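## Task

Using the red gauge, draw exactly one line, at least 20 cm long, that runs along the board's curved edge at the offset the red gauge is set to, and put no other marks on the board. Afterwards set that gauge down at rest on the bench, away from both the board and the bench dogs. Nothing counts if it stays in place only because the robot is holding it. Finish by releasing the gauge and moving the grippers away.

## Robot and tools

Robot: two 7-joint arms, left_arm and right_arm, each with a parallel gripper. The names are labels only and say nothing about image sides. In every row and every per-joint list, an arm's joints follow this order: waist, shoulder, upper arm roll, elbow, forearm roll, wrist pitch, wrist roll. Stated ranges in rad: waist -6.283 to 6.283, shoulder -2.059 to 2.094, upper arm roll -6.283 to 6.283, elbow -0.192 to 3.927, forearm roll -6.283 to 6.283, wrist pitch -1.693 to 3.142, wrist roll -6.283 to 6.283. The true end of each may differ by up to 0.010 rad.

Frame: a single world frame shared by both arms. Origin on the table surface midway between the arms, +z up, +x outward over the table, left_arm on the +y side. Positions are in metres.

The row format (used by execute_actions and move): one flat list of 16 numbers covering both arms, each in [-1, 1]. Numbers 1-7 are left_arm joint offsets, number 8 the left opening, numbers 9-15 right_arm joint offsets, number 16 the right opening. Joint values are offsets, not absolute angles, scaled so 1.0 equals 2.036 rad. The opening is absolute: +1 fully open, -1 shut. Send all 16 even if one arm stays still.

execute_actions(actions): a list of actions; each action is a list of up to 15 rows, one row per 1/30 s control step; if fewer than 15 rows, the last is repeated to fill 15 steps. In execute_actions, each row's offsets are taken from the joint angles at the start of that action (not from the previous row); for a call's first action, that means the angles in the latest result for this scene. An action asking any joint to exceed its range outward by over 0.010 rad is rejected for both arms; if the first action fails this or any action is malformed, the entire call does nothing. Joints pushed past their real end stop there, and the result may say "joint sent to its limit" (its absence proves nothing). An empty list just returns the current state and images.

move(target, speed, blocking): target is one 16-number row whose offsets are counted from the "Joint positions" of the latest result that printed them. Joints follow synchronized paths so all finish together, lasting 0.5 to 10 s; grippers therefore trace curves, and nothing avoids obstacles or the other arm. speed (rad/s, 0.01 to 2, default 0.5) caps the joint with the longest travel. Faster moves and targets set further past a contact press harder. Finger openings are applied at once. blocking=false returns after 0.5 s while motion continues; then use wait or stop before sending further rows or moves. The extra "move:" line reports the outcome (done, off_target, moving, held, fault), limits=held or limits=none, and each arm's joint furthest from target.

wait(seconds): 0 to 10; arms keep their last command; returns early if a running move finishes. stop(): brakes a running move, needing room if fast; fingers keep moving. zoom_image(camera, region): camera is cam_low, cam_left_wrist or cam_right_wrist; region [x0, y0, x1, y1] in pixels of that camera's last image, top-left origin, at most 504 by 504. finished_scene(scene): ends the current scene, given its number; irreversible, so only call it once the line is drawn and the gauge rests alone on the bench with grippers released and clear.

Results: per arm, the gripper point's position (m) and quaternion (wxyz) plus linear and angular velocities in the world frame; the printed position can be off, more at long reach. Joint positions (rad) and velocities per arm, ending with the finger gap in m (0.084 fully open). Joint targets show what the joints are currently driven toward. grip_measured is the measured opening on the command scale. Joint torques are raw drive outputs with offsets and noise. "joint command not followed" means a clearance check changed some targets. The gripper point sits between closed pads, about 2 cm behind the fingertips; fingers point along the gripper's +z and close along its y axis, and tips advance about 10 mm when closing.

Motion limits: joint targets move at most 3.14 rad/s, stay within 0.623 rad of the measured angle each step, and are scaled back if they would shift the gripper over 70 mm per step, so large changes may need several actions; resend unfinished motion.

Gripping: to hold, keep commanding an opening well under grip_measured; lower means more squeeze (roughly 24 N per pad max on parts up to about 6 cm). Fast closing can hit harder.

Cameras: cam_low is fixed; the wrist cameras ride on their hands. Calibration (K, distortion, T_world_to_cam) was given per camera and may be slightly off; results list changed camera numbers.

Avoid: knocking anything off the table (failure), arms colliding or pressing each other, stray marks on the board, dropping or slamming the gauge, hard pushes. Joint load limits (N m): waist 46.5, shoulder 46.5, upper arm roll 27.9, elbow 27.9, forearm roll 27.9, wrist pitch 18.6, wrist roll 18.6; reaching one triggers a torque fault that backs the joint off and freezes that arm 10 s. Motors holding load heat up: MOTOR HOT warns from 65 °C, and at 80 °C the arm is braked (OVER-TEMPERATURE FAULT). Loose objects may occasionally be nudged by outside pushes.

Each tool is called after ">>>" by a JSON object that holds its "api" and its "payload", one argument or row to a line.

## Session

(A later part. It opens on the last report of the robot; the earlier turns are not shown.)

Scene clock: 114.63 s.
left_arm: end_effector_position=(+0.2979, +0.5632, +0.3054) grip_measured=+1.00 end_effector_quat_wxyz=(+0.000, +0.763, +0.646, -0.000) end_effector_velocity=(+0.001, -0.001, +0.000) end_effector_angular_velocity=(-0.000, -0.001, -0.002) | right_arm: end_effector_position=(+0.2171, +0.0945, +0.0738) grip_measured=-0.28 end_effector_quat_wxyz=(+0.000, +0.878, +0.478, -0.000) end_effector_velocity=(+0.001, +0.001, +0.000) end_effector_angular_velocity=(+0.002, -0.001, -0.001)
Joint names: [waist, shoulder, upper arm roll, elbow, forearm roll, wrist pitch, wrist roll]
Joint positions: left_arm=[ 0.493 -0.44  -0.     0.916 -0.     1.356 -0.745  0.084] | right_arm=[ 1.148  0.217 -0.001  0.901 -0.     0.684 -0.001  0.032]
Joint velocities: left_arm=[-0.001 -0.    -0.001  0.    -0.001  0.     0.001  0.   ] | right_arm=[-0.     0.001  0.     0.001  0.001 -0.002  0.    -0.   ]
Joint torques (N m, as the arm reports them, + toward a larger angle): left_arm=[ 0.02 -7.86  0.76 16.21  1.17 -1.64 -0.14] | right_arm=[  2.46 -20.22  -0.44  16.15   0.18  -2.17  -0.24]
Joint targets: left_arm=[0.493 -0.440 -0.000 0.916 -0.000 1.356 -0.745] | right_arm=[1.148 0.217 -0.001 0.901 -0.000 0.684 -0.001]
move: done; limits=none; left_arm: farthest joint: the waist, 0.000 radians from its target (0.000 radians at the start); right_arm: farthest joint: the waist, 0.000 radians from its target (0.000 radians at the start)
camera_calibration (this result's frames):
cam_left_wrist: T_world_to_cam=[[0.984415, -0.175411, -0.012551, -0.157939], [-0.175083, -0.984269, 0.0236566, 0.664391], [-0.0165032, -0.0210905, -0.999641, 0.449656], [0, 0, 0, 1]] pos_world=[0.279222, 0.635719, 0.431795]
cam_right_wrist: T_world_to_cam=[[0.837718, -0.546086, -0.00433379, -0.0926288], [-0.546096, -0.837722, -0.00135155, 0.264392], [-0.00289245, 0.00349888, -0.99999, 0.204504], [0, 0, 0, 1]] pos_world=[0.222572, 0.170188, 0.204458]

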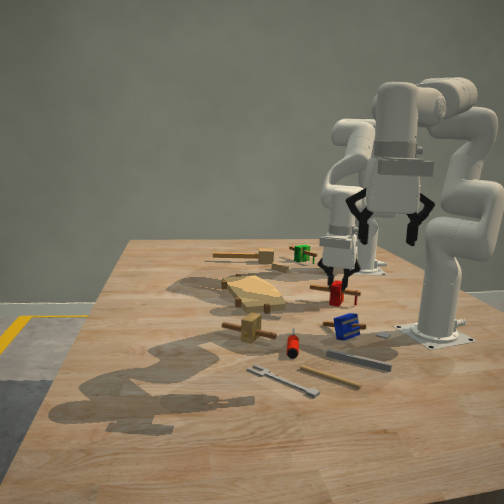

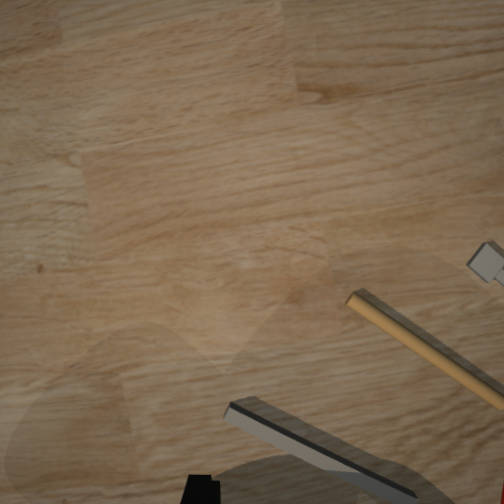

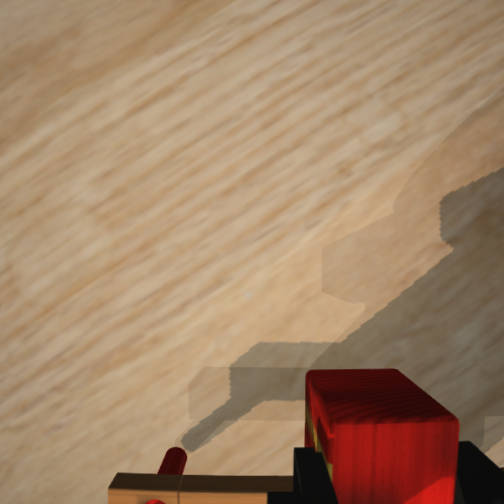

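>>> {"api": "execute_actions", "payload": {
  "actions": [
    [[0,0,0,0,0,0,0,1,0,0.0033,0,-0.0008,0,-0.0041,0,-1]]
  ]
}}

>>> {"api": "execute_actions", "payload": {
  "actions": [
    [[0,0,0,0,0,0,0,1,0,0,0,0,0,0,0,0.2]],
    [[0,0,0,0,0,0,0,1,0,-0.033,0,0,0,0.033,0,0.2]]
  ]
}}

Scene clock: 118.57 s.
left_arm: end_effector_position=(+0.2979, +0.5632, +0.3054) grip_measured=+1.00 end_effector_quat_wxyz=(+0.000, +0.763, +0.646, -0.000) end_effector_velocity=(+0.000, -0.000, +0.000) end_effector_angular_velocity=(-0.000, -0.001, +0.000) | right_arm: end_effector_position=(+0.2174, +0.0952, +0.0718) grip_measured=-0.28 end_effector_quat_wxyz=(-0.000, +0.878, +0.478, +0.001) end_effector_velocity=(-0.000, -0.001, -0.002) end_effector_angular_velocity=(-0.003, +0.002, -0.001)
Joint names: [waist, shoulder, upper arm roll, elbow, forearm roll, wrist pitch, wrist roll]
Joint positions: left_arm=[ 0.493 -0.44  -0.     0.916 -0.     1.356 -0.745  0.084] | right_arm=[ 1.148  0.222 -0.001  0.9   -0.     0.676 -0.001  0.032]
Joint velocities: left_arm=[ 0.     0.    -0.001  0.    -0.001 -0.    -0.    -0.   ] | right_arm=[-0.001  0.002 -0.    -0.002  0.001 -0.    -0.     0.   ]
Joint torques (N m, as the arm reports them, + toward a larger angle): left_arm=[-0.34 -7.46  1.09 16.21  0.72 -1.63 -0.15] | right_arm=[  2.15 -15.26  -1.03  13.56   0.18  -2.5   -0.28]
Joint targets: left_arm=[0.493 -0.440 -0.000 0.916 -0.000 1.356 -0.745] | right_arm=[1.148 0.224 -0.001 0.899 -0.000 0.676 -0.001]
camera_calibration (this result's frames):
cam_left_wrist: T_world_to_cam=[[0.984415, -0.175411, -0.0125511, -0.157939], [-0.175083, -0.984269, 0.0236567, 0.664391], [-0.0165033, -0.0210906, -0.999641, 0.449656], [0, 0, 0, 1]] pos_world=[0.279222, 0.635719, 0.431795]
cam_right_wrist: T_world_to_cam=[[0.837856, -0.545873, -0.00439374, -0.0925376], [-0.545888, -0.83785, -0.00367412, 0.265277], [-0.00167569, 0.00547687, -0.999984, 0.202031], [0, 0, 0, 1]] pos_world=[0.222683, 0.170642, 0.202596]

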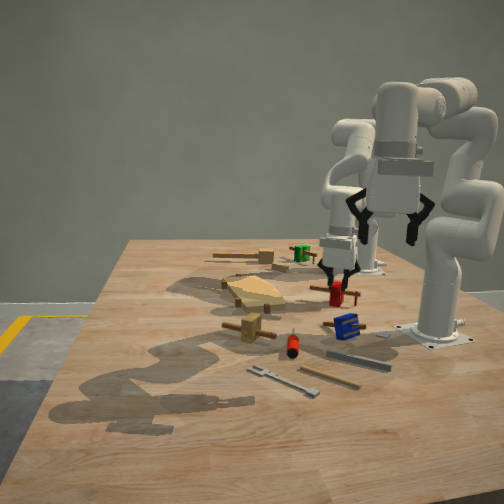

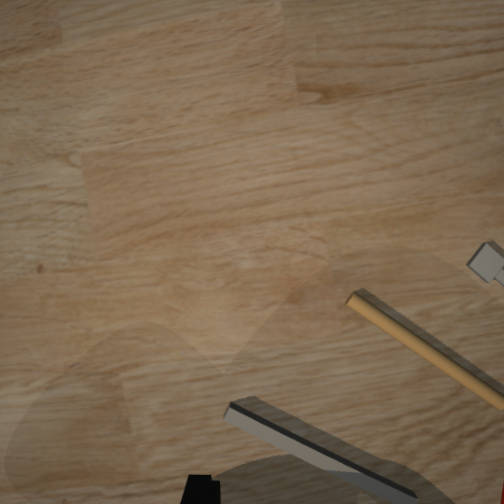

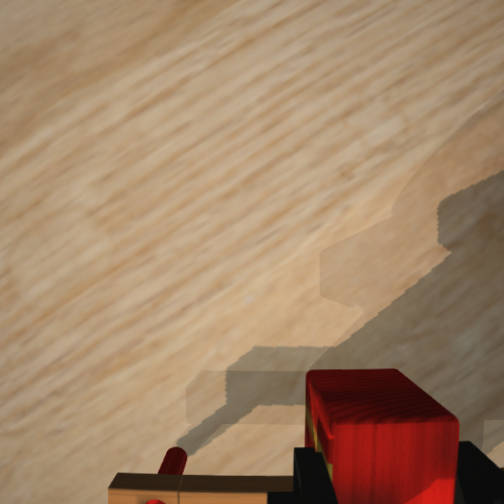

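Scene clock: 119.57 s.
left_arm: end_effector_position=(+0.2979, +0.5632, +0.3054) grip_measured=+1.00 end_effector_quat_wxyz=(+0.000, +0.763, +0.646, -0.000) end_effector_velocity=(+0.000, -0.001, -0.000) end_effector_angular_velocity=(-0.002, +0.000, -0.001) | right_arm: end_effector_position=(+0.2147, +0.0909, +0.0972) grip_measured=+0.19 end_effector_quat_wxyz=(-0.000, +0.878, +0.478, +0.000) end_effector_velocity=(+0.001, +0.002, +0.004) end_effector_angular_velocity=(+0.007, -0.005, -0.000)
Joint names: [waist, shoulder, upper arm roll, elbow, forearm roll, wrist pitch, wrist roll]
Joint positions: left_arm=[ 0.493 -0.44  -0.     0.916 -0.     1.356 -0.745  0.084] | right_arm=[ 1.148  0.156 -0.001  0.9   -0.     0.743 -0.001  0.052]
Joint velocities: left_arm=[ 0.     0.001 -0.001 -0.    -0.002  0.     0.     0.   ] | right_arm=[ 0.    -0.005 -0.     0.005  0.     0.002  0.     0.   ]
Joint torques (N m, as the arm reports them, + toward a larger angle): left_arm=[-0.38 -7.71  0.58 16.24  0.91 -1.94 -0.13] | right_arm=[  2.55 -18.94  -0.36  16.28   0.25  -1.93  -0.22]
Joint targets: left_arm=[0.493 -0.440 -0.000 0.916 -0.000 1.356 -0.745] | right_arm=[1.148 0.155 -0.001 0.900 -0.000 0.743 -0.001]
camera_calibration (this result's frames):
cam_left_wrist: T_world_to_cam=[[0.984415, -0.175411, -0.0125512, -0.157939], [-0.175083, -0.984269, 0.0236564, 0.664391], [-0.0165033, -0.0210903, -0.999641, 0.449656], [0, 0, 0, 1]] pos_world=[0.279222, 0.635719, 0.431795]
cam_right_wrist: T_world_to_cam=[[0.837829, -0.545916, -0.00441985, -0.0924431], [-0.545927, -0.83783, -0.00205477, 0.260128], [-0.00258135, 0.00413446, -0.999988, 0.227735], [0, 0, 0, 1]] pos_world=[0.22005, 0.166535, 0.227858]

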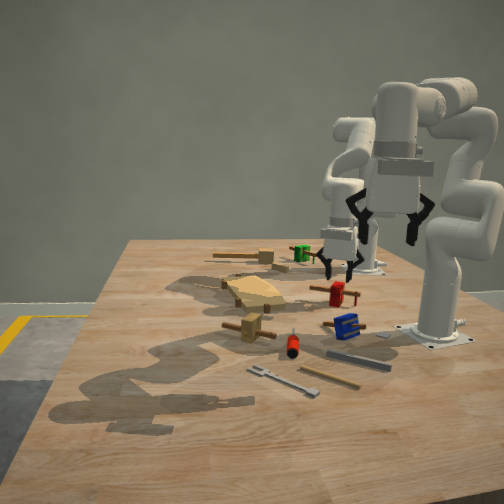

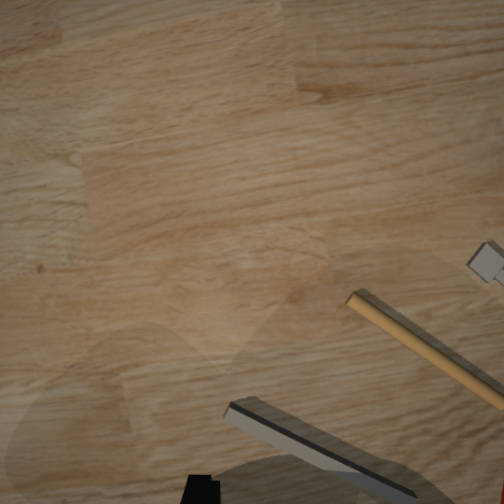

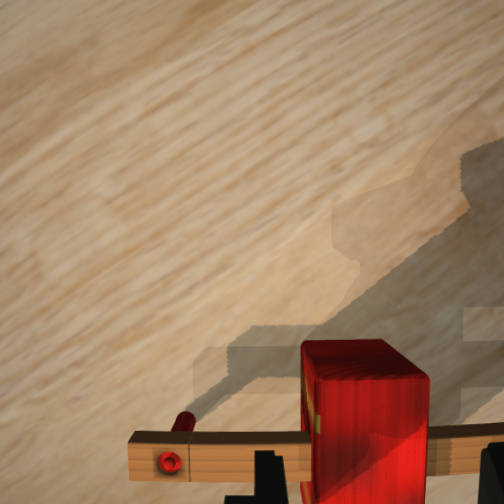

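>>> {"api": "move", "payload": {
  "target": [0,0,0,0,0,0,0,1, 0,-0.0717,0,-0.2372,0,-0.387,0,0.2],
  "speed": 0.8
}}

>>> {"api": "move", "payload": {
  "target": [0,0,0,0,0,0,0,1, 0,0.18,0,-0.112,0,-0.512,0,0.2],
  "speed": 0.8
}}

>>> {"api": "move", "payload": {
  "target": [0,0,0,0,0,0,0,1, 0,0.048,0,0.0447,0,-0.0034,0,0.2],
  "speed": 0.15
}}

>>> {"api": "zoom_image", "payload": {
  "camera": "cam_low",
  "region": [290,230,400,320]
}}

Scene clock: 127.63 s.
left_arm: end_effector_position=(+0.2979, +0.5632, +0.3054) grip_measured=+1.00 end_effector_quat_wxyz=(+0.000, +0.763, +0.646, -0.000) end_effector_velocity=(-0.000, +0.000, -0.000) end_effector_angular_velocity=(+0.001, +0.001, -0.001) | right_arm: end_effector_position=(+0.2026, +0.0724, +0.0825) grip_measured=+0.19 end_effector_quat_wxyz=(-0.107, +0.856, +0.466, +0.197) end_effector_velocity=(-0.001, -0.001, -0.001) end_effector_angular_velocity=(-0.002, +0.002, +0.001)
Joint names: [waist, shoulder, upper arm roll, elbow, forearm roll, wrist pitch, wrist roll]
Joint positions: left_arm=[ 0.493 -0.44  -0.     0.916 -0.     1.356 -0.745  0.084] | right_arm=[ 1.148  0.01  -0.001  0.417 -0.    -0.045 -0.001  0.052]
Joint velocities: left_arm=[-0.    -0.     0.    -0.001  0.001 -0.     0.    -0.   ] | right_arm=[ 0.001 -0.     0.    -0.004  0.    -0.001  0.     0.   ]
Joint torques (N m, as the arm reports them, + toward a larger angle): left_arm=[-0.55 -7.58  0.66 16.5   0.82 -1.78 -0.29] | right_arm=[  2.48 -14.19  -0.31  13.83   0.23  -2.97  -0.21]
Joint targets: left_arm=[0.493 -0.440 -0.000 0.916 -0.000 1.356 -0.745] | right_arm=[1.148 0.010 -0.001 0.417 -0.000 -0.045 -0.001]
move: done; limits=none; left_arm: farthest joint: the waist, 0.000 radians from its target (0.000 radians at the start); right_arm: farthest joint: the waist, 0.000 radians from its target (0.000 radians at the start)
camera_calibration (this result's frames):
cam_left_wrist: T_world_to_cam=[[0.984415, -0.175411, -0.0125511, -0.157939], [-0.175083, -0.984269, 0.0236564, 0.664391], [-0.0165033, -0.0210903, -0.999641, 0.449656], [0, 0, 0, 1]] pos_world=[0.279222, 0.635719, 0.431795]
cam_right_wrist: T_world_to_cam=[[0.839051, -0.544028, -0.00517026, -0.0928521], [-0.491043, -0.753173, -0.437729, 0.256698], [0.234242, 0.369816, -0.899092, 0.13028], [0, 0, 0, 1]] pos_world=[0.17344, 0.0946442, 0.229018]

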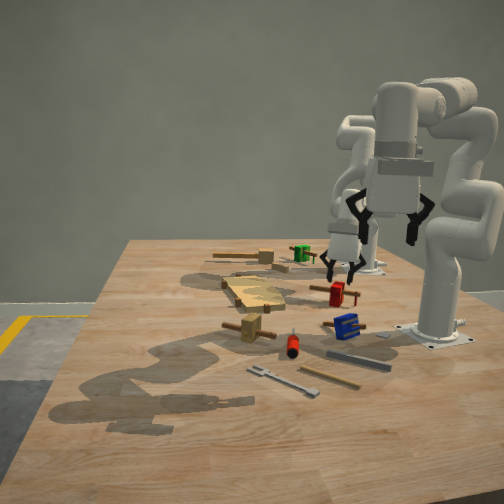

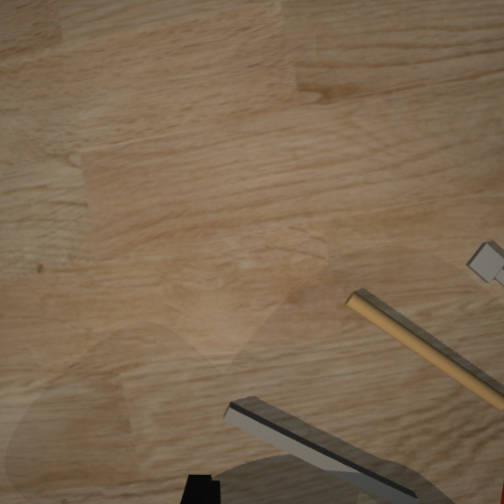

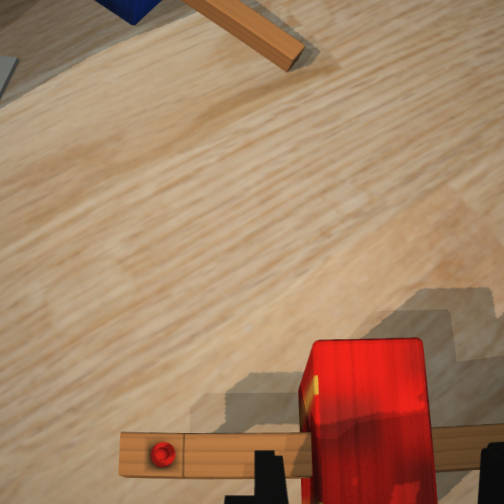

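Scene clock: 129.53 s.
left_arm: end_effector_position=(+0.2979, +0.5632, +0.3054) grip_measured=+1.00 end_effector_quat_wxyz=(+0.000, +0.763, +0.646, -0.000) end_effector_velocity=(-0.000, +0.000, +0.000) end_effector_angular_velocity=(+0.000, -0.000, -0.001) | right_arm: end_effector_position=(+0.1879, +0.0496, +0.0724) grip_measured=+0.19 end_effector_quat_wxyz=(-0.207, +0.791, +0.431, +0.382) end_effector_velocity=(-0.000, -0.001, -0.001) end_effector_angular_velocity=(-0.002, +0.001, -0.001)
Joint names: [waist, shoulder, upper arm roll, elbow, forearm roll, wrist pitch, wrist roll]
Joint positions: left_arm=[ 0.493 -0.44  -0.     0.916 -0.     1.356 -0.745  0.084] | right_arm=[ 1.148  0.376 -0.001  0.189 -0.    -1.087 -0.001  0.052]
Joint velocities: left_arm=[ 0.    -0.    -0.    -0.     0.    -0.     0.001 -0.   ] | right_arm=[-0.001  0.002  0.    -0.002  0.    -0.002 -0.    -0.   ]
Joint torques (N m, as the arm reports them, + toward a larger angle): left_arm=[-0.36 -7.67  0.79 16.3   0.93 -1.62 -0.17] | right_arm=[  2.48 -14.24  -0.58   5.92   0.12  -3.25  -0.17]
Joint targets: left_arm=[0.493 -0.440 -0.000 0.916 -0.000 1.356 -0.745] | right_arm=[1.148 0.377 -0.001 0.189 -0.000 -1.087 -0.001]
move: done; limits=none; left_arm: farthest joint: the waist, 0.000 radians from its target (0.000 radians at the start); right_arm: farthest joint: the wrist pitch, 0.001 radians from its target (1.043 radians at the start)
camera_calibration (this result's frames):
cam_left_wrist: T_world_to_cam=[[0.984415, -0.175411, -0.0125511, -0.157939], [-0.175083, -0.984269, 0.0236563, 0.664391], [-0.0165032, -0.0210902, -0.999641, 0.449656], [0, 0, 0, 1]] pos_world=[0.279222, 0.635719, 0.431795]
cam_right_wrist: T_world_to_cam=[[0.840309, -0.542089, -0.00454861, -0.0933097], [-0.339448, -0.51961, -0.784079, 0.212887], [0.422677, 0.660413, -0.620644, 0.0631185], [0, 0, 0, 1]] pos_world=[0.123994, 0.0183515, 0.20567]

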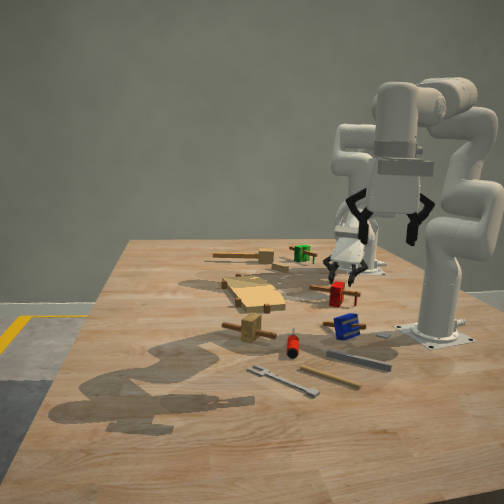

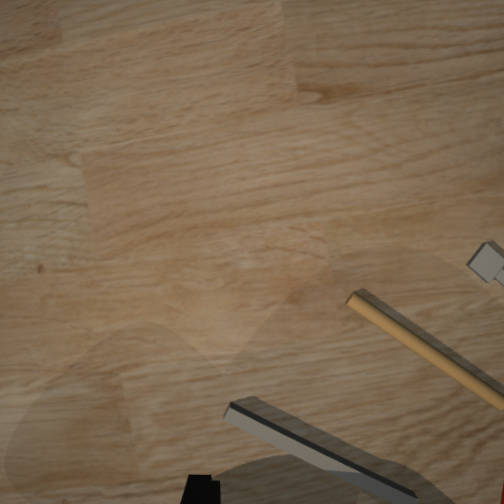

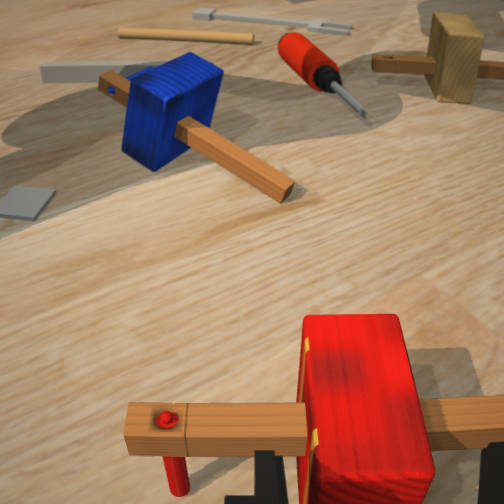

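Scene clock: 130.60 s.
left_arm: end_effector_position=(+0.2979, +0.5632, +0.3054) grip_measured=+1.00 end_effector_quat_wxyz=(+0.000, +0.763, +0.646, -0.000) end_effector_velocity=(+0.000, -0.000, +0.000) end_effector_angular_velocity=(-0.001, -0.001, +0.002) | right_arm: end_effector_position=(+0.1996, +0.0677, +0.0559) grip_measured=+0.19 end_effector_quat_wxyz=(-0.207, +0.791, +0.431, +0.382) end_effector_velocity=(+0.000, +0.000, -0.000) end_effector_angular_velocity=(+0.000, -0.000, -0.000)
Joint names: [waist, shoulder, upper arm roll, elbow, forearm roll, wrist pitch, wrist roll]
Joint positions: left_arm=[ 0.493 -0.44  -0.     0.916 -0.     1.356 -0.745  0.084] | right_arm=[ 1.148  0.474 -0.001  0.28  -0.    -1.094 -0.001  0.052]
Joint velocities: left_arm=[-0.001 -0.     0.001 -0.    -0.002 -0.    -0.001 -0.   ] | right_arm=[-0.     0.001 -0.     0.002  0.     0.     0.     0.   ]
Joint torques (N m, as the arm reports them, + toward a larger angle): left_arm=[ 0.17 -7.62  0.74 16.19  1.13 -1.62 -0.14] | right_arm=[  2.57 -15.47  -0.49   5.89  -0.01  -3.23  -0.18]
Joint targets: left_arm=[0.493 -0.440 -0.000 0.916 -0.000 1.356 -0.745] | right_arm=[1.148 0.474 -0.001 0.280 -0.000 -1.094 -0.001]
move: done; limits=none; left_arm: farthest joint: the waist, 0.000 radians from its target (0.000 radians at the start); right_arm: farthest joint: the waist, 0.000 radians from its target (0.000 radians at the start)
camera_calibration (this result's frames):
cam_left_wrist: T_world_to_cam=[[0.984415, -0.175411, -0.0125511, -0.157939], [-0.175083, -0.984269, 0.0236566, 0.664391], [-0.0165033, -0.0210904, -0.999641, 0.449656], [0, 0, 0, 1]] pos_world=[0.279222, 0.635719, 0.431795]
cam_right_wrist: T_world_to_cam=[[0.840321, -0.54207, -0.00448222, -0.0934466], [-0.339283, -0.519475, -0.78424, 0.213353], [0.422785, 0.660534, -0.620441, 0.035958], [0, 0, 0, 1]] pos_world=[0.13571, 0.0364254, 0.189211]

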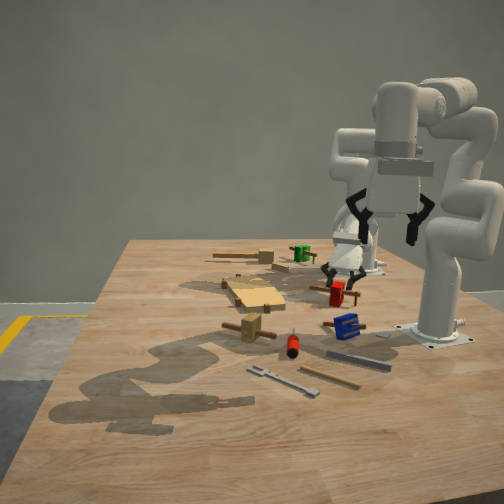

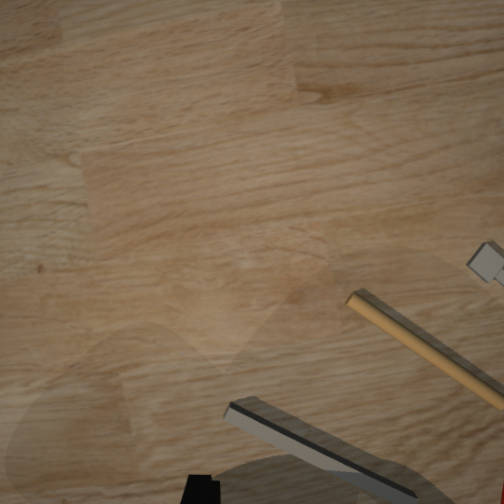

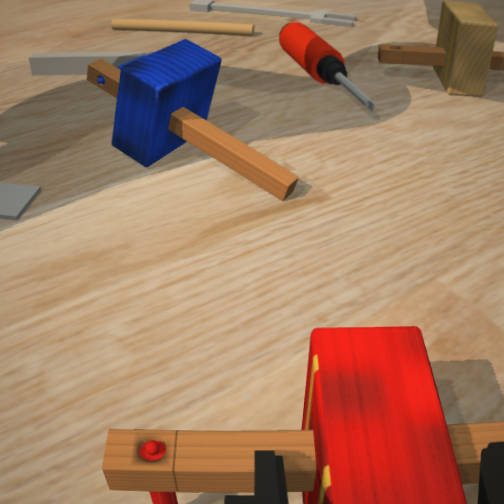

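Region (290, 230, 400, 320) of cam_low's 504x504 image, scaled by 4.582, with more detail than that image has; it fills the top 412 rows of this view, and the rest is white.

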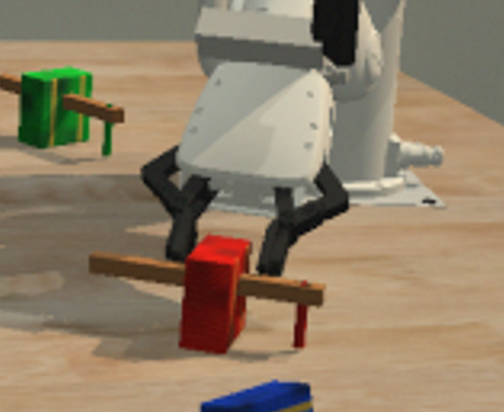

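>>> {"api": "execute_actions", "payload": {
  "actions": [
    [[0,0,0,0,0,0,0,1,0,0,0,0,0,0,0,-0.2],[0,0,0,0,0,0,0,1,0,0,0,0,0,0,0,-0.2],[0,0,0,0,0,0,0,1,0,0,0,0,0,0,0,-0.2],[0,0,0,0,0,0,0,1,0,0,0,0,0,0,0,-0.2],[0,0,0,0,0,0,0,1,0,0,0,0,0,0,0,-0.2],[0,0,0,0,0,0,0,1,0,0,0,0,0,0,0,-0.2],[0,0,0,0,0,0,0,1,0,0,0,0,0,0,0,-0.2],[0,0,0,0,0,0,0,1,0,0,0,0,0,0,0,-1]]
  ]
}}

>>> {"api": "move", "payload": {
  "target": [0,0,0,0,0,0,0,1, 0,-0.12,0,0,0,0.05,0,-1],
  "speed": 0.3
}}

>>> {"api": "move", "payload": {
  "target": [0,0,0,0,0,0,0,1, 0,-0.1547,0,0.2638,0,0.93,0,-1],
  "speed": 1.0
}}

>>> {"api": "move", "payload": {
  "target": [0,0,0,0,0,0,0,1, 0,0.418,0,0.477,0,0.388,0,-1],
  "speed": 0.7
}}

>>> {"api": "zoom_image", "payload": {
  "camera": "cam_low",
  "region": [280,220,410,330]
}}

Scene clock: 145.23 s.
left_arm: end_effector_position=(+0.2979, +0.5632, +0.3054) grip_measured=+1.00 end_effector_quat_wxyz=(+0.000, +0.763, +0.646, -0.000) end_effector_velocity=(+0.000, -0.000, +0.000) end_effector_angular_velocity=(-0.001, -0.001, -0.001) | right_arm: end_effector_position=(+0.1996, +0.0677, +0.0560) grip_measured=-0.28 end_effector_quat_wxyz=(-0.207, +0.791, +0.431, +0.382) end_effector_velocity=(-0.000, -0.001, -0.001) end_effector_angular_velocity=(-0.002, +0.001, -0.000)
Joint names: [waist, shoulder, upper arm roll, elbow, forearm roll, wrist pitch, wrist roll]
Joint positions: left_arm=[ 0.493 -0.44  -0.     0.916 -0.     1.356 -0.745  0.084] | right_arm=[ 1.148  0.474 -0.001  0.28  -0.    -1.094 -0.001  0.032]
Joint velocities: left_arm=[ 0.    -0.    -0.     0.    -0.001 -0.     0.001 -0.   ] | right_arm=[-0.001  0.001  0.    -0.002 -0.    -0.001 -0.     0.   ]
Joint torques (N m, as the arm reports them, + toward a larger angle): left_arm=[-0.07 -7.59  0.83 16.22  1.04 -1.72 -0.1 ] | right_arm=[  2.42 -15.37  -0.74   5.81   0.09  -3.07  -0.18]
Joint targets: left_arm=[0.493 -0.440 -0.000 0.916 -0.000 1.356 -0.745] | right_arm=[1.148 0.474 -0.001 0.280 -0.000 -1.094 -0.001]
camera_calibration (this result's frames):
cam_left_wrist: T_world_to_cam=[[0.984415, -0.175411, -0.0125512, -0.157939], [-0.175083, -0.984269, 0.0236566, 0.664391], [-0.0165033, -0.0210905, -0.999641, 0.449656], [0, 0, 0, 1]] pos_world=[0.279222, 0.635719, 0.431795]
cam_right_wrist: T_world_to_cam=[[0.84034, -0.542041, -0.00450627, -0.0934324], [-0.339221, -0.519383, -0.784328, 0.213393], [0.422798, 0.660631, -0.62033, 0.0359454], [0, 0, 0, 1]] pos_world=[0.135705, 0.0364416, 0.189247]

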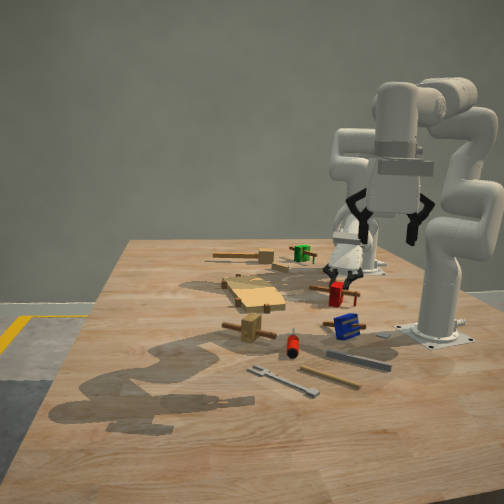

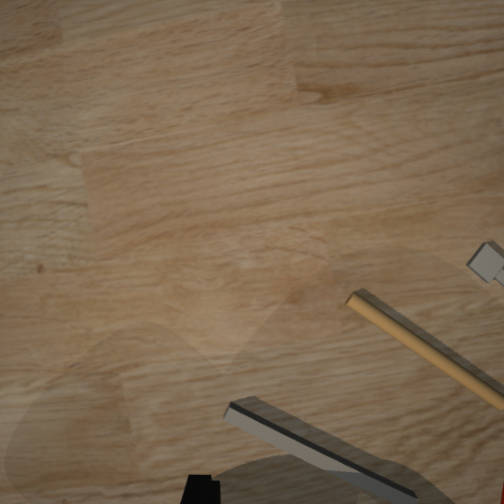

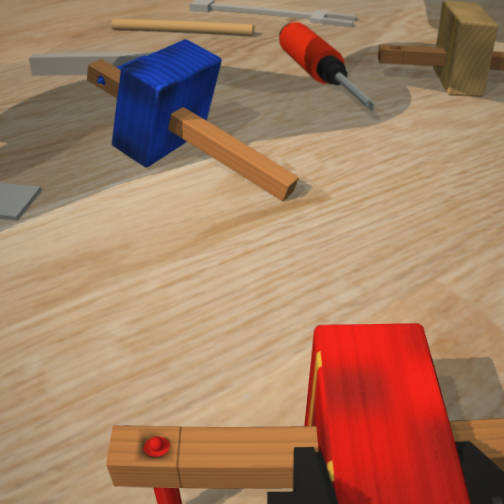

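Scene clock: 146.50 s.
left_arm: end_effector_position=(+0.2979, +0.5632, +0.3054) grip_measured=+1.00 end_effector_quat_wxyz=(+0.000, +0.763, +0.646, -0.000) end_effector_velocity=(-0.000, +0.000, -0.000) end_effector_angular_velocity=(-0.001, +0.000, +0.000) | right_arm: end_effector_position=(+0.2176, +0.0955, +0.1408) grip_measured=-0.28 end_effector_quat_wxyz=(-0.237, +0.762, +0.415, +0.437) end_effector_velocity=(+0.001, +0.001, +0.002) end_effector_angular_velocity=(+0.004, -0.003, -0.000)
Joint names: [waist, shoulder, upper arm roll, elbow, forearm roll, wrist pitch, wrist roll]
Joint positions: left_arm=[ 0.493 -0.44  -0.     0.916 -0.     1.356 -0.745  0.084] | right_arm=[ 1.148  0.23  -0.001  0.28  -0.    -0.992 -0.001  0.032]
Joint velocities: left_arm=[ 0.001  0.     0.    -0.001 -0.    -0.     0.     0.   ] | right_arm=[-0.001 -0.003 -0.     0.002 -0.001 -0.     0.    -0.   ]
Joint torques (N m, as the arm reports them, + toward a larger angle): left_arm=[-0.22 -7.77  0.47 16.33  1.04 -1.73 -0.13] | right_arm=[  2.54 -14.88  -0.45   9.76   0.25  -3.62  -0.14]
Joint targets: left_arm=[0.493 -0.440 -0.000 0.916 -0.000 1.356 -0.745] | right_arm=[1.148 0.229 -0.001 0.280 -0.000 -0.992 -0.001]
move: done; limits=none; left_arm: farthest joint: the waist, 0.000 radians from its target (0.000 radians at the start); right_arm: farthest joint: the waist, 0.000 radians from its target (0.000 radians at the start)
camera_calibration (this result's frames):
cam_left_wrist: T_world_to_cam=[[0.984415, -0.175411, -0.0125512, -0.157939], [-0.175083, -0.984269, 0.0236565, 0.664391], [-0.0165033, -0.0210903, -0.999641, 0.449656], [0, 0, 0, 1]] pos_world=[0.279222, 0.635719, 0.431795]
cam_right_wrist: T_world_to_cam=[[0.840678, -0.541518, -0.00431163, -0.0932423], [-0.275699, -0.421128, -0.864084, 0.288451], [0.466102, 0.727605, -0.503329, 0.0303038], [0, 0, 0, 1]] pos_world=[0.143788, 0.048933, 0.264097]

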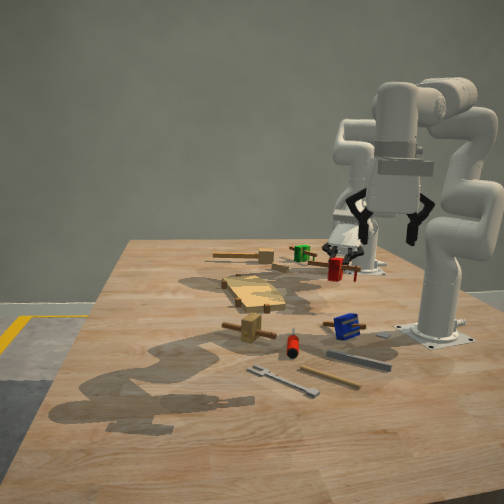

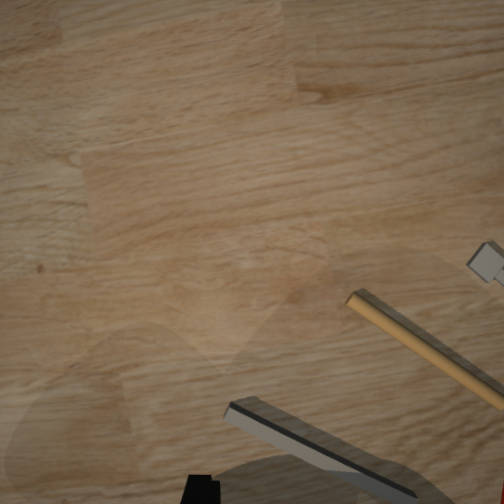

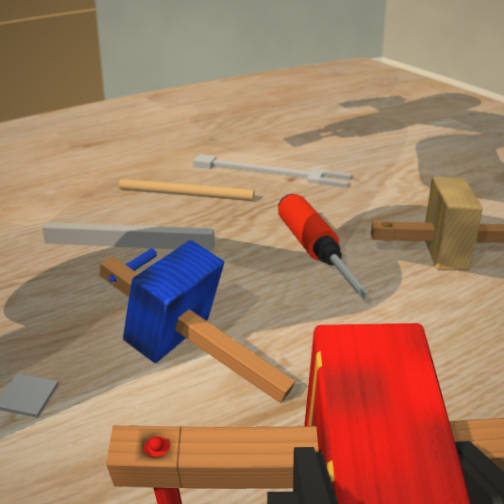

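Scene clock: 149.03 s.
left_arm: end_effector_position=(+0.2979, +0.5632, +0.3054) grip_measured=+1.00 end_effector_quat_wxyz=(+0.000, +0.763, +0.646, -0.000) end_effector_velocity=(+0.000, -0.000, +0.000) end_effector_angular_velocity=(+0.000, -0.000, -0.002) | right_arm: end_effector_position=(+0.1917, +0.0556, +0.1602) grip_measured=-0.28 end_effector_quat_wxyz=(-0.000, +0.878, +0.478, +0.000) end_effector_velocity=(+0.001, +0.000, +0.002) end_effector_angular_velocity=(+0.001, -0.001, -0.002)
Joint names: [waist, shoulder, upper arm roll, elbow, forearm roll, wrist pitch, wrist roll]
Joint positions: left_arm=[ 0.493 -0.44  -0.     0.916 -0.     1.356 -0.745  0.084] | right_arm=[ 1.148 -0.085 -0.001  0.817 -0.     0.901 -0.001  0.032]
Joint velocities: left_arm=[-0.002  0.     0.     0.001  0.     0.     0.     0.   ] | right_arm=[-0.002 -0.002 -0.     0.003 -0.     0.003 -0.    -0.   ]
Joint torques (N m, as the arm reports them, + toward a larger angle): left_arm=[-0.28 -7.79  0.59 16.28  1.05 -1.66 -0.17] | right_arm=[  2.43 -15.79  -0.37  17.9    0.29  -2.05  -0.17]
Joint targets: left_arm=[0.493 -0.440 -0.000 0.916 -0.000 1.356 -0.745] | right_arm=[1.148 -0.085 -0.001 0.817 -0.000 0.901 -0.001]
move: done; limits=none; left_arm: farthest joint: the waist, 0.000 radians from its target (0.000 radians at the start); right_arm: farthest joint: the waist, 0.000 radians from its target (0.000 radians at the start)
camera_calibration (this result's frames):
cam_left_wrist: T_world_to_cam=[[0.984415, -0.175411, -0.0125512, -0.157939], [-0.175083, -0.984269, 0.0236566, 0.664391], [-0.0165034, -0.0210904, -0.999641, 0.449656], [0, 0, 0, 1]] pos_world=[0.279222, 0.635719, 0.431795]
cam_right_wrist: T_world_to_cam=[[0.837837, -0.545902, -0.00456839, -0.0922116], [-0.545914, -0.83784, -0.0018175, 0.21809], [-0.0028354, 0.00401672, -0.999988, 0.290846], [0, 0, 0, 1]] pos_world=[0.197141, 0.131218, 0.290817]

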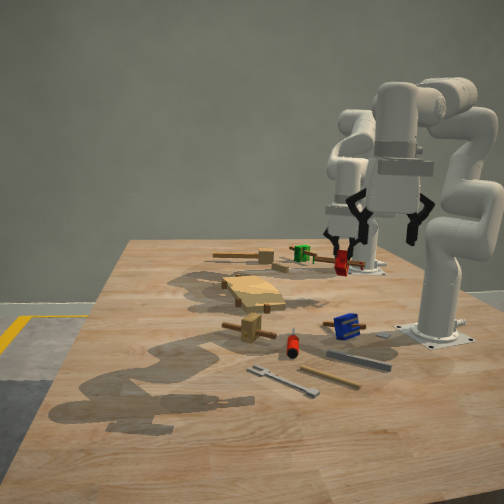

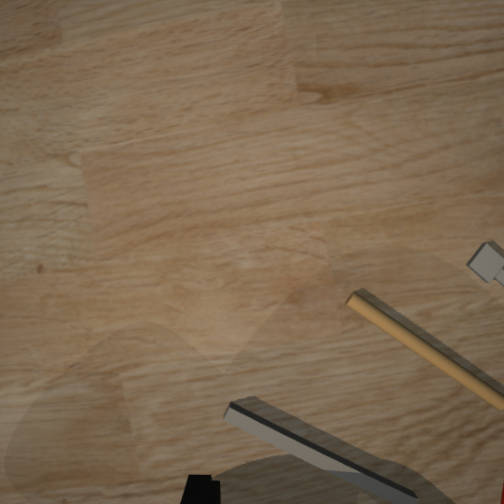

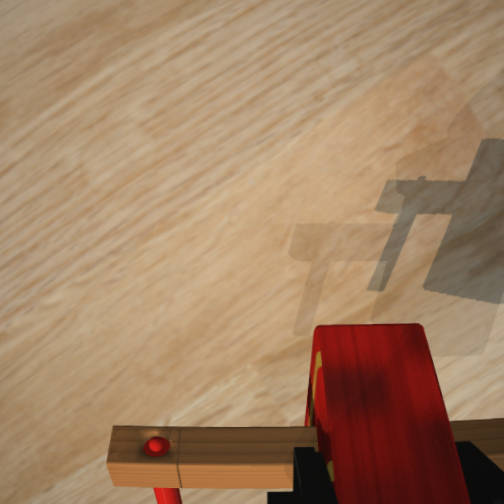

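Scene clock: 151.00 s.
left_arm: end_effector_position=(+0.2979, +0.5632, +0.3054) grip_measured=+1.00 end_effector_quat_wxyz=(+0.000, +0.763, +0.646, -0.000) end_effector_velocity=(+0.000, -0.000, -0.000) end_effector_angular_velocity=(-0.000, -0.001, -0.001) | right_arm: end_effector_position=(+0.2227, +0.1034, +0.0849) grip_measured=-0.28 end_effector_quat_wxyz=(+0.157, +0.830, +0.452, -0.288) end_effector_velocity=(-0.001, -0.002, -0.003) end_effector_angular_velocity=(-0.008, +0.005, +0.001)
Joint names: [waist, shoulder, upper arm roll, elbow, forearm roll, wrist pitch, wrist roll]
Joint positions: left_arm=[ 0.493 -0.44  -0.     0.916 -0.     1.356 -0.745  0.084] | right_arm=[ 1.148  0.765 -0.001  1.788 -0.     1.691 -0.001  0.032]
Joint velocities: left_arm=[ 0.     0.001 -0.001  0.    -0.001 -0.001  0.001 -0.   ] | right_arm=[ 0.001  0.007  0.    -0.002 -0.     0.001  0.    -0.   ]
Joint torques (N m, as the arm reports them, + toward a larger angle): left_arm=[-0.13 -7.46  0.62 16.53  1.16 -1.88 -0.35] | right_arm=[  2.51 -29.05  -0.67  16.71   0.15   0.23  -0.17]
Joint targets: left_arm=[0.493 -0.440 -0.000 0.916 -0.000 1.356 -0.745] | right_arm=[1.148 0.766 -0.001 1.788 -0.000 1.691 -0.001]
move: done; limits=none; left_arm: farthest joint: the waist, 0.000 radians from its target (0.000 radians at the start); right_arm: farthest joint: the waist, 0.000 radians from its target (0.000 radians at the start)
camera_calibration (this result's frames):
cam_left_wrist: T_world_to_cam=[[0.984415, -0.175411, -0.0125512, -0.157939], [-0.175083, -0.984269, 0.0236565, 0.664391], [-0.0165034, -0.0210904, -0.999641, 0.449656], [0, 0, 0, 1]] pos_world=[0.279222, 0.635719, 0.431795]
cam_right_wrist: T_world_to_cam=[[0.836676, -0.547696, -0.00148671, -0.0922581], [-0.42949, -0.657781, 0.618759, 0.177654], [-0.33987, -0.517062, -0.785579, 0.326231], [0, 0, 0, 1]] pos_world=[0.264367, 0.23501, 0.146218]

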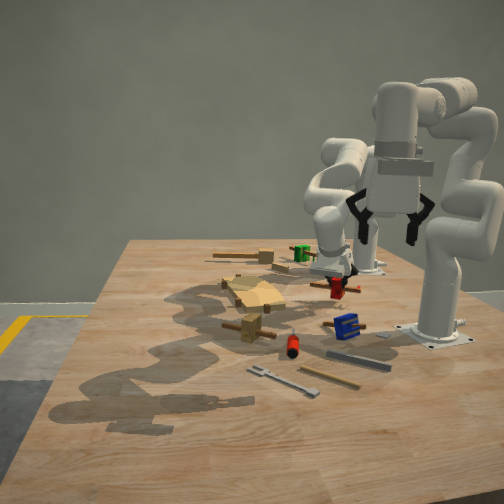

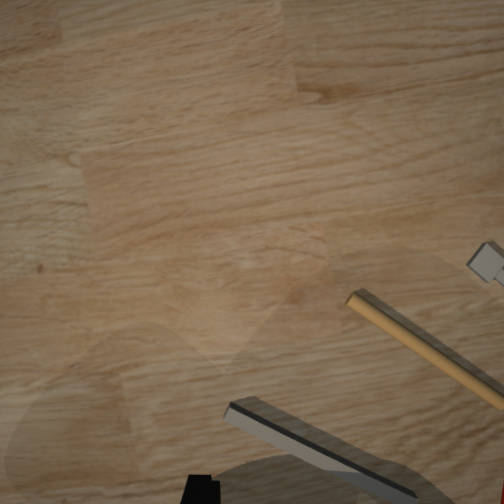

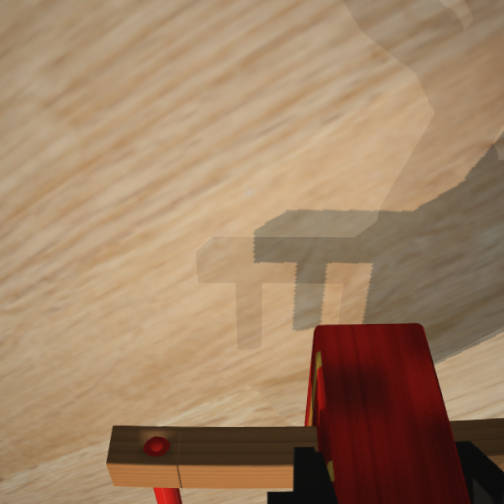

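Region (280, 220, 410, 330) of cam_low's 504x504 image, scaled by 3.877, with more detail than that image has; it fills the top 426 rows of this view, and the rest is white.

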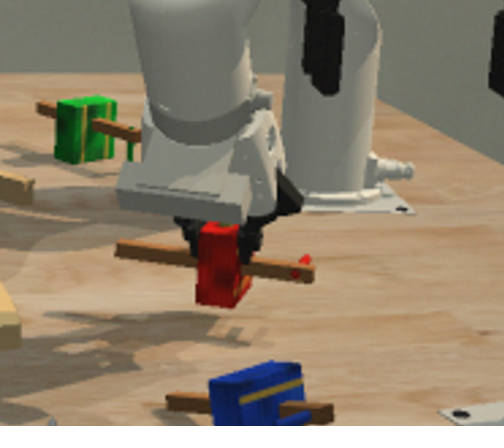

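Lowering in small steps (1 mm ≈ 0.00086).

>>> {"api": "move", "payload": {
  "target": [0,0,0,0,0,0,0,1, 0,0.0146,0,0,0,-0.0146,0,-1],
  "speed": 0.04
}}

>>> {"api": "execute_actions", "payload": {
  "actions": [
    [[0,0,0,0,0,0,0,1,0,0.0026,0,0,0,-0.0026,0,-1]]
  ]
}}

Scene clock: 158.40 s.
left_arm: end_effector_position=(+0.2979, +0.5632, +0.3054) grip_measured=+1.00 end_effector_quat_wxyz=(+0.000, +0.763, +0.646, -0.000) end_effector_velocity=(-0.000, +0.000, +0.000) end_effector_angular_velocity=(+0.001, -0.001, +0.000) | right_arm: end_effector_position=(+0.2236, +0.1047, +0.0680) grip_measured=-0.28 end_effector_quat_wxyz=(+0.157, +0.830, +0.452, -0.288) end_effector_velocity=(+0.001, +0.001, +0.001) end_effector_angular_velocity=(+0.005, -0.003, -0.000)
Joint names: [waist, shoulder, upper arm roll, elbow, forearm roll, wrist pitch, wrist roll]
Joint positions: left_arm=[ 0.493 -0.44  -0.     0.916 -0.     1.356 -0.745  0.084] | right_arm=[ 1.148  0.795 -0.001  1.788 -0.     1.661 -0.001  0.032]
Joint velocities: left_arm=[ 0.001 -0.001  0.001 -0.     0.    -0.001  0.001 -0.   ] | right_arm=[ 0.    -0.001 -0.     0.003  0.    -0.002 -0.    -0.   ]
Joint torques (N m, as the arm reports them, + toward a larger angle): left_arm=[-0.09 -7.56  0.69 16.45  1.07 -1.71 -0.07] | right_arm=[  2.7  -28.92  -0.54  16.46   0.42   0.33  -0.21]
Joint targets: left_arm=[0.493 -0.440 -0.000 0.916 -0.000 1.356 -0.745] | right_arm=[1.148 0.795 -0.001 1.788 -0.000 1.661 -0.001]
move: done; limits=none; left_arm: farthest joint: the waist, 0.000 radians from its target (0.000 radians at the start); right_arm: farthest joint: the waist, 0.000 radians from its target (0.000 radians at the start)
camera_calibration (this result's frames):
cam_left_wrist: T_world_to_cam=[[0.984415, -0.175411, -0.0125512, -0.157939], [-0.175083, -0.984269, 0.0236566, 0.664391], [-0.0165034, -0.0210904, -0.999641, 0.449656], [0, 0, 0, 1]] pos_world=[0.279222, 0.635719, 0.431795]
cam_right_wrist: T_world_to_cam=[[0.836684, -0.547683, -0.00147449, -0.092284], [-0.42954, -0.657864, 0.618636, 0.189457], [-0.339786, -0.516969, -0.785677, 0.313912], [0, 0, 0, 1]] pos_world=[0.265255, 0.236377, 0.129293]

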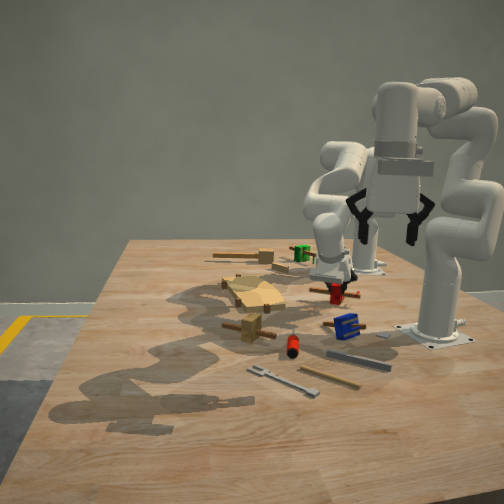

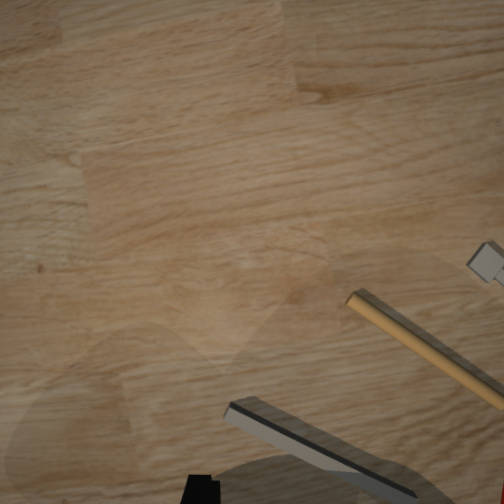

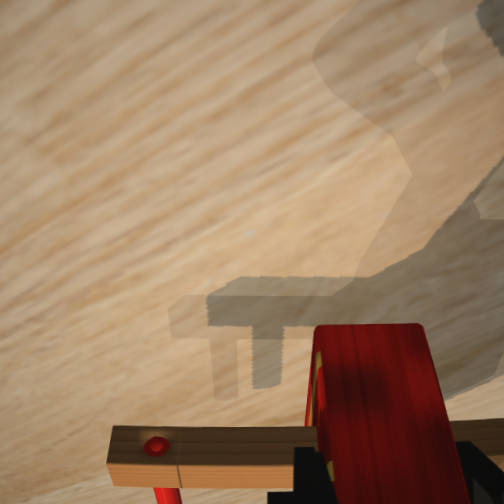

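Scene clock: 158.90 s.
left_arm: end_effector_position=(+0.2979, +0.5632, +0.3054) grip_measured=+1.00 end_effector_quat_wxyz=(+0.000, +0.763, +0.646, -0.000) end_effector_velocity=(+0.000, -0.000, +0.000) end_effector_angular_velocity=(+0.001, -0.000, -0.000) | right_arm: end_effector_position=(+0.2238, +0.1050, +0.0650) grip_measured=-0.28 end_effector_quat_wxyz=(+0.157, +0.830, +0.452, -0.288) end_effector_velocity=(-0.000, -0.001, -0.001) end_effector_angular_velocity=(-0.003, +0.002, -0.000)
Joint names: [waist, shoulder, upper arm roll, elbow, forearm roll, wrist pitch, wrist roll]
Joint positions: left_arm=[ 0.493 -0.44  -0.     0.916 -0.     1.356 -0.745  0.084] | right_arm=[ 1.148  0.8   -0.001  1.788 -0.     1.656 -0.001  0.032]
Joint velocities: left_arm=[-0.    -0.001 -0.001 -0.    -0.     0.    -0.001 -0.   ] | right_arm=[-0.     0.001  0.    -0.001 -0.     0.001  0.    -0.   ]
Joint torques (N m, as the arm reports them, + toward a larger angle): left_arm=[-0.25 -7.66  0.76 16.19  1.26 -1.52 -0.21] | right_arm=[  2.51 -29.17  -0.74  16.54   0.31   0.38  -0.14]
Joint targets: left_arm=[0.493 -0.440 -0.000 0.916 -0.000 1.356 -0.745] | right_arm=[1.148 0.800 -0.001 1.788 -0.000 1.656 -0.001]
camera_calibration (this result's frames):
cam_left_wrist: T_world_to_cam=[[0.984415, -0.175411, -0.0125513, -0.157939], [-0.175083, -0.984269, 0.0236566, 0.664391], [-0.0165035, -0.0210904, -0.999641, 0.449656], [0, 0, 0, 1]] pos_world=[0.279222, 0.635719, 0.431795]
cam_right_wrist: T_world_to_cam=[[0.836685, -0.547683, -0.00147193, -0.0922896], [-0.429594, -0.657945, 0.618513, 0.191543], [-0.339717, -0.516868, -0.785773, 0.311722], [0, 0, 0, 1]] pos_world=[0.265401, 0.236598, 0.126335]

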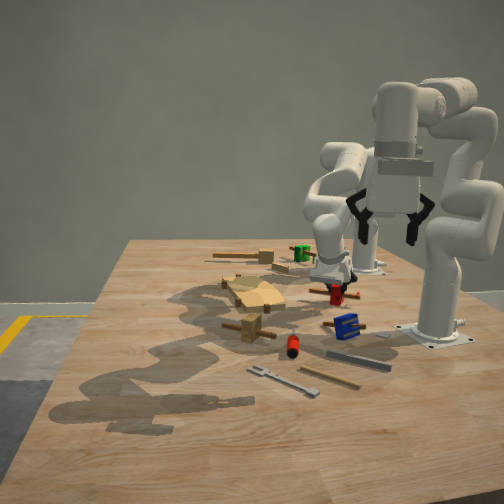

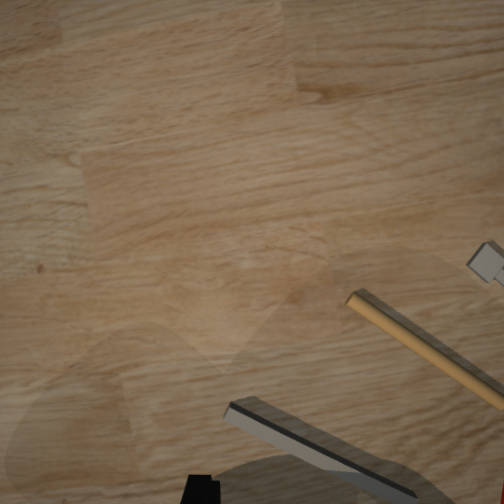

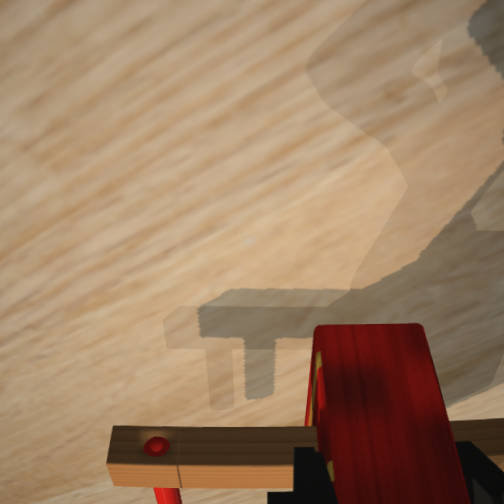

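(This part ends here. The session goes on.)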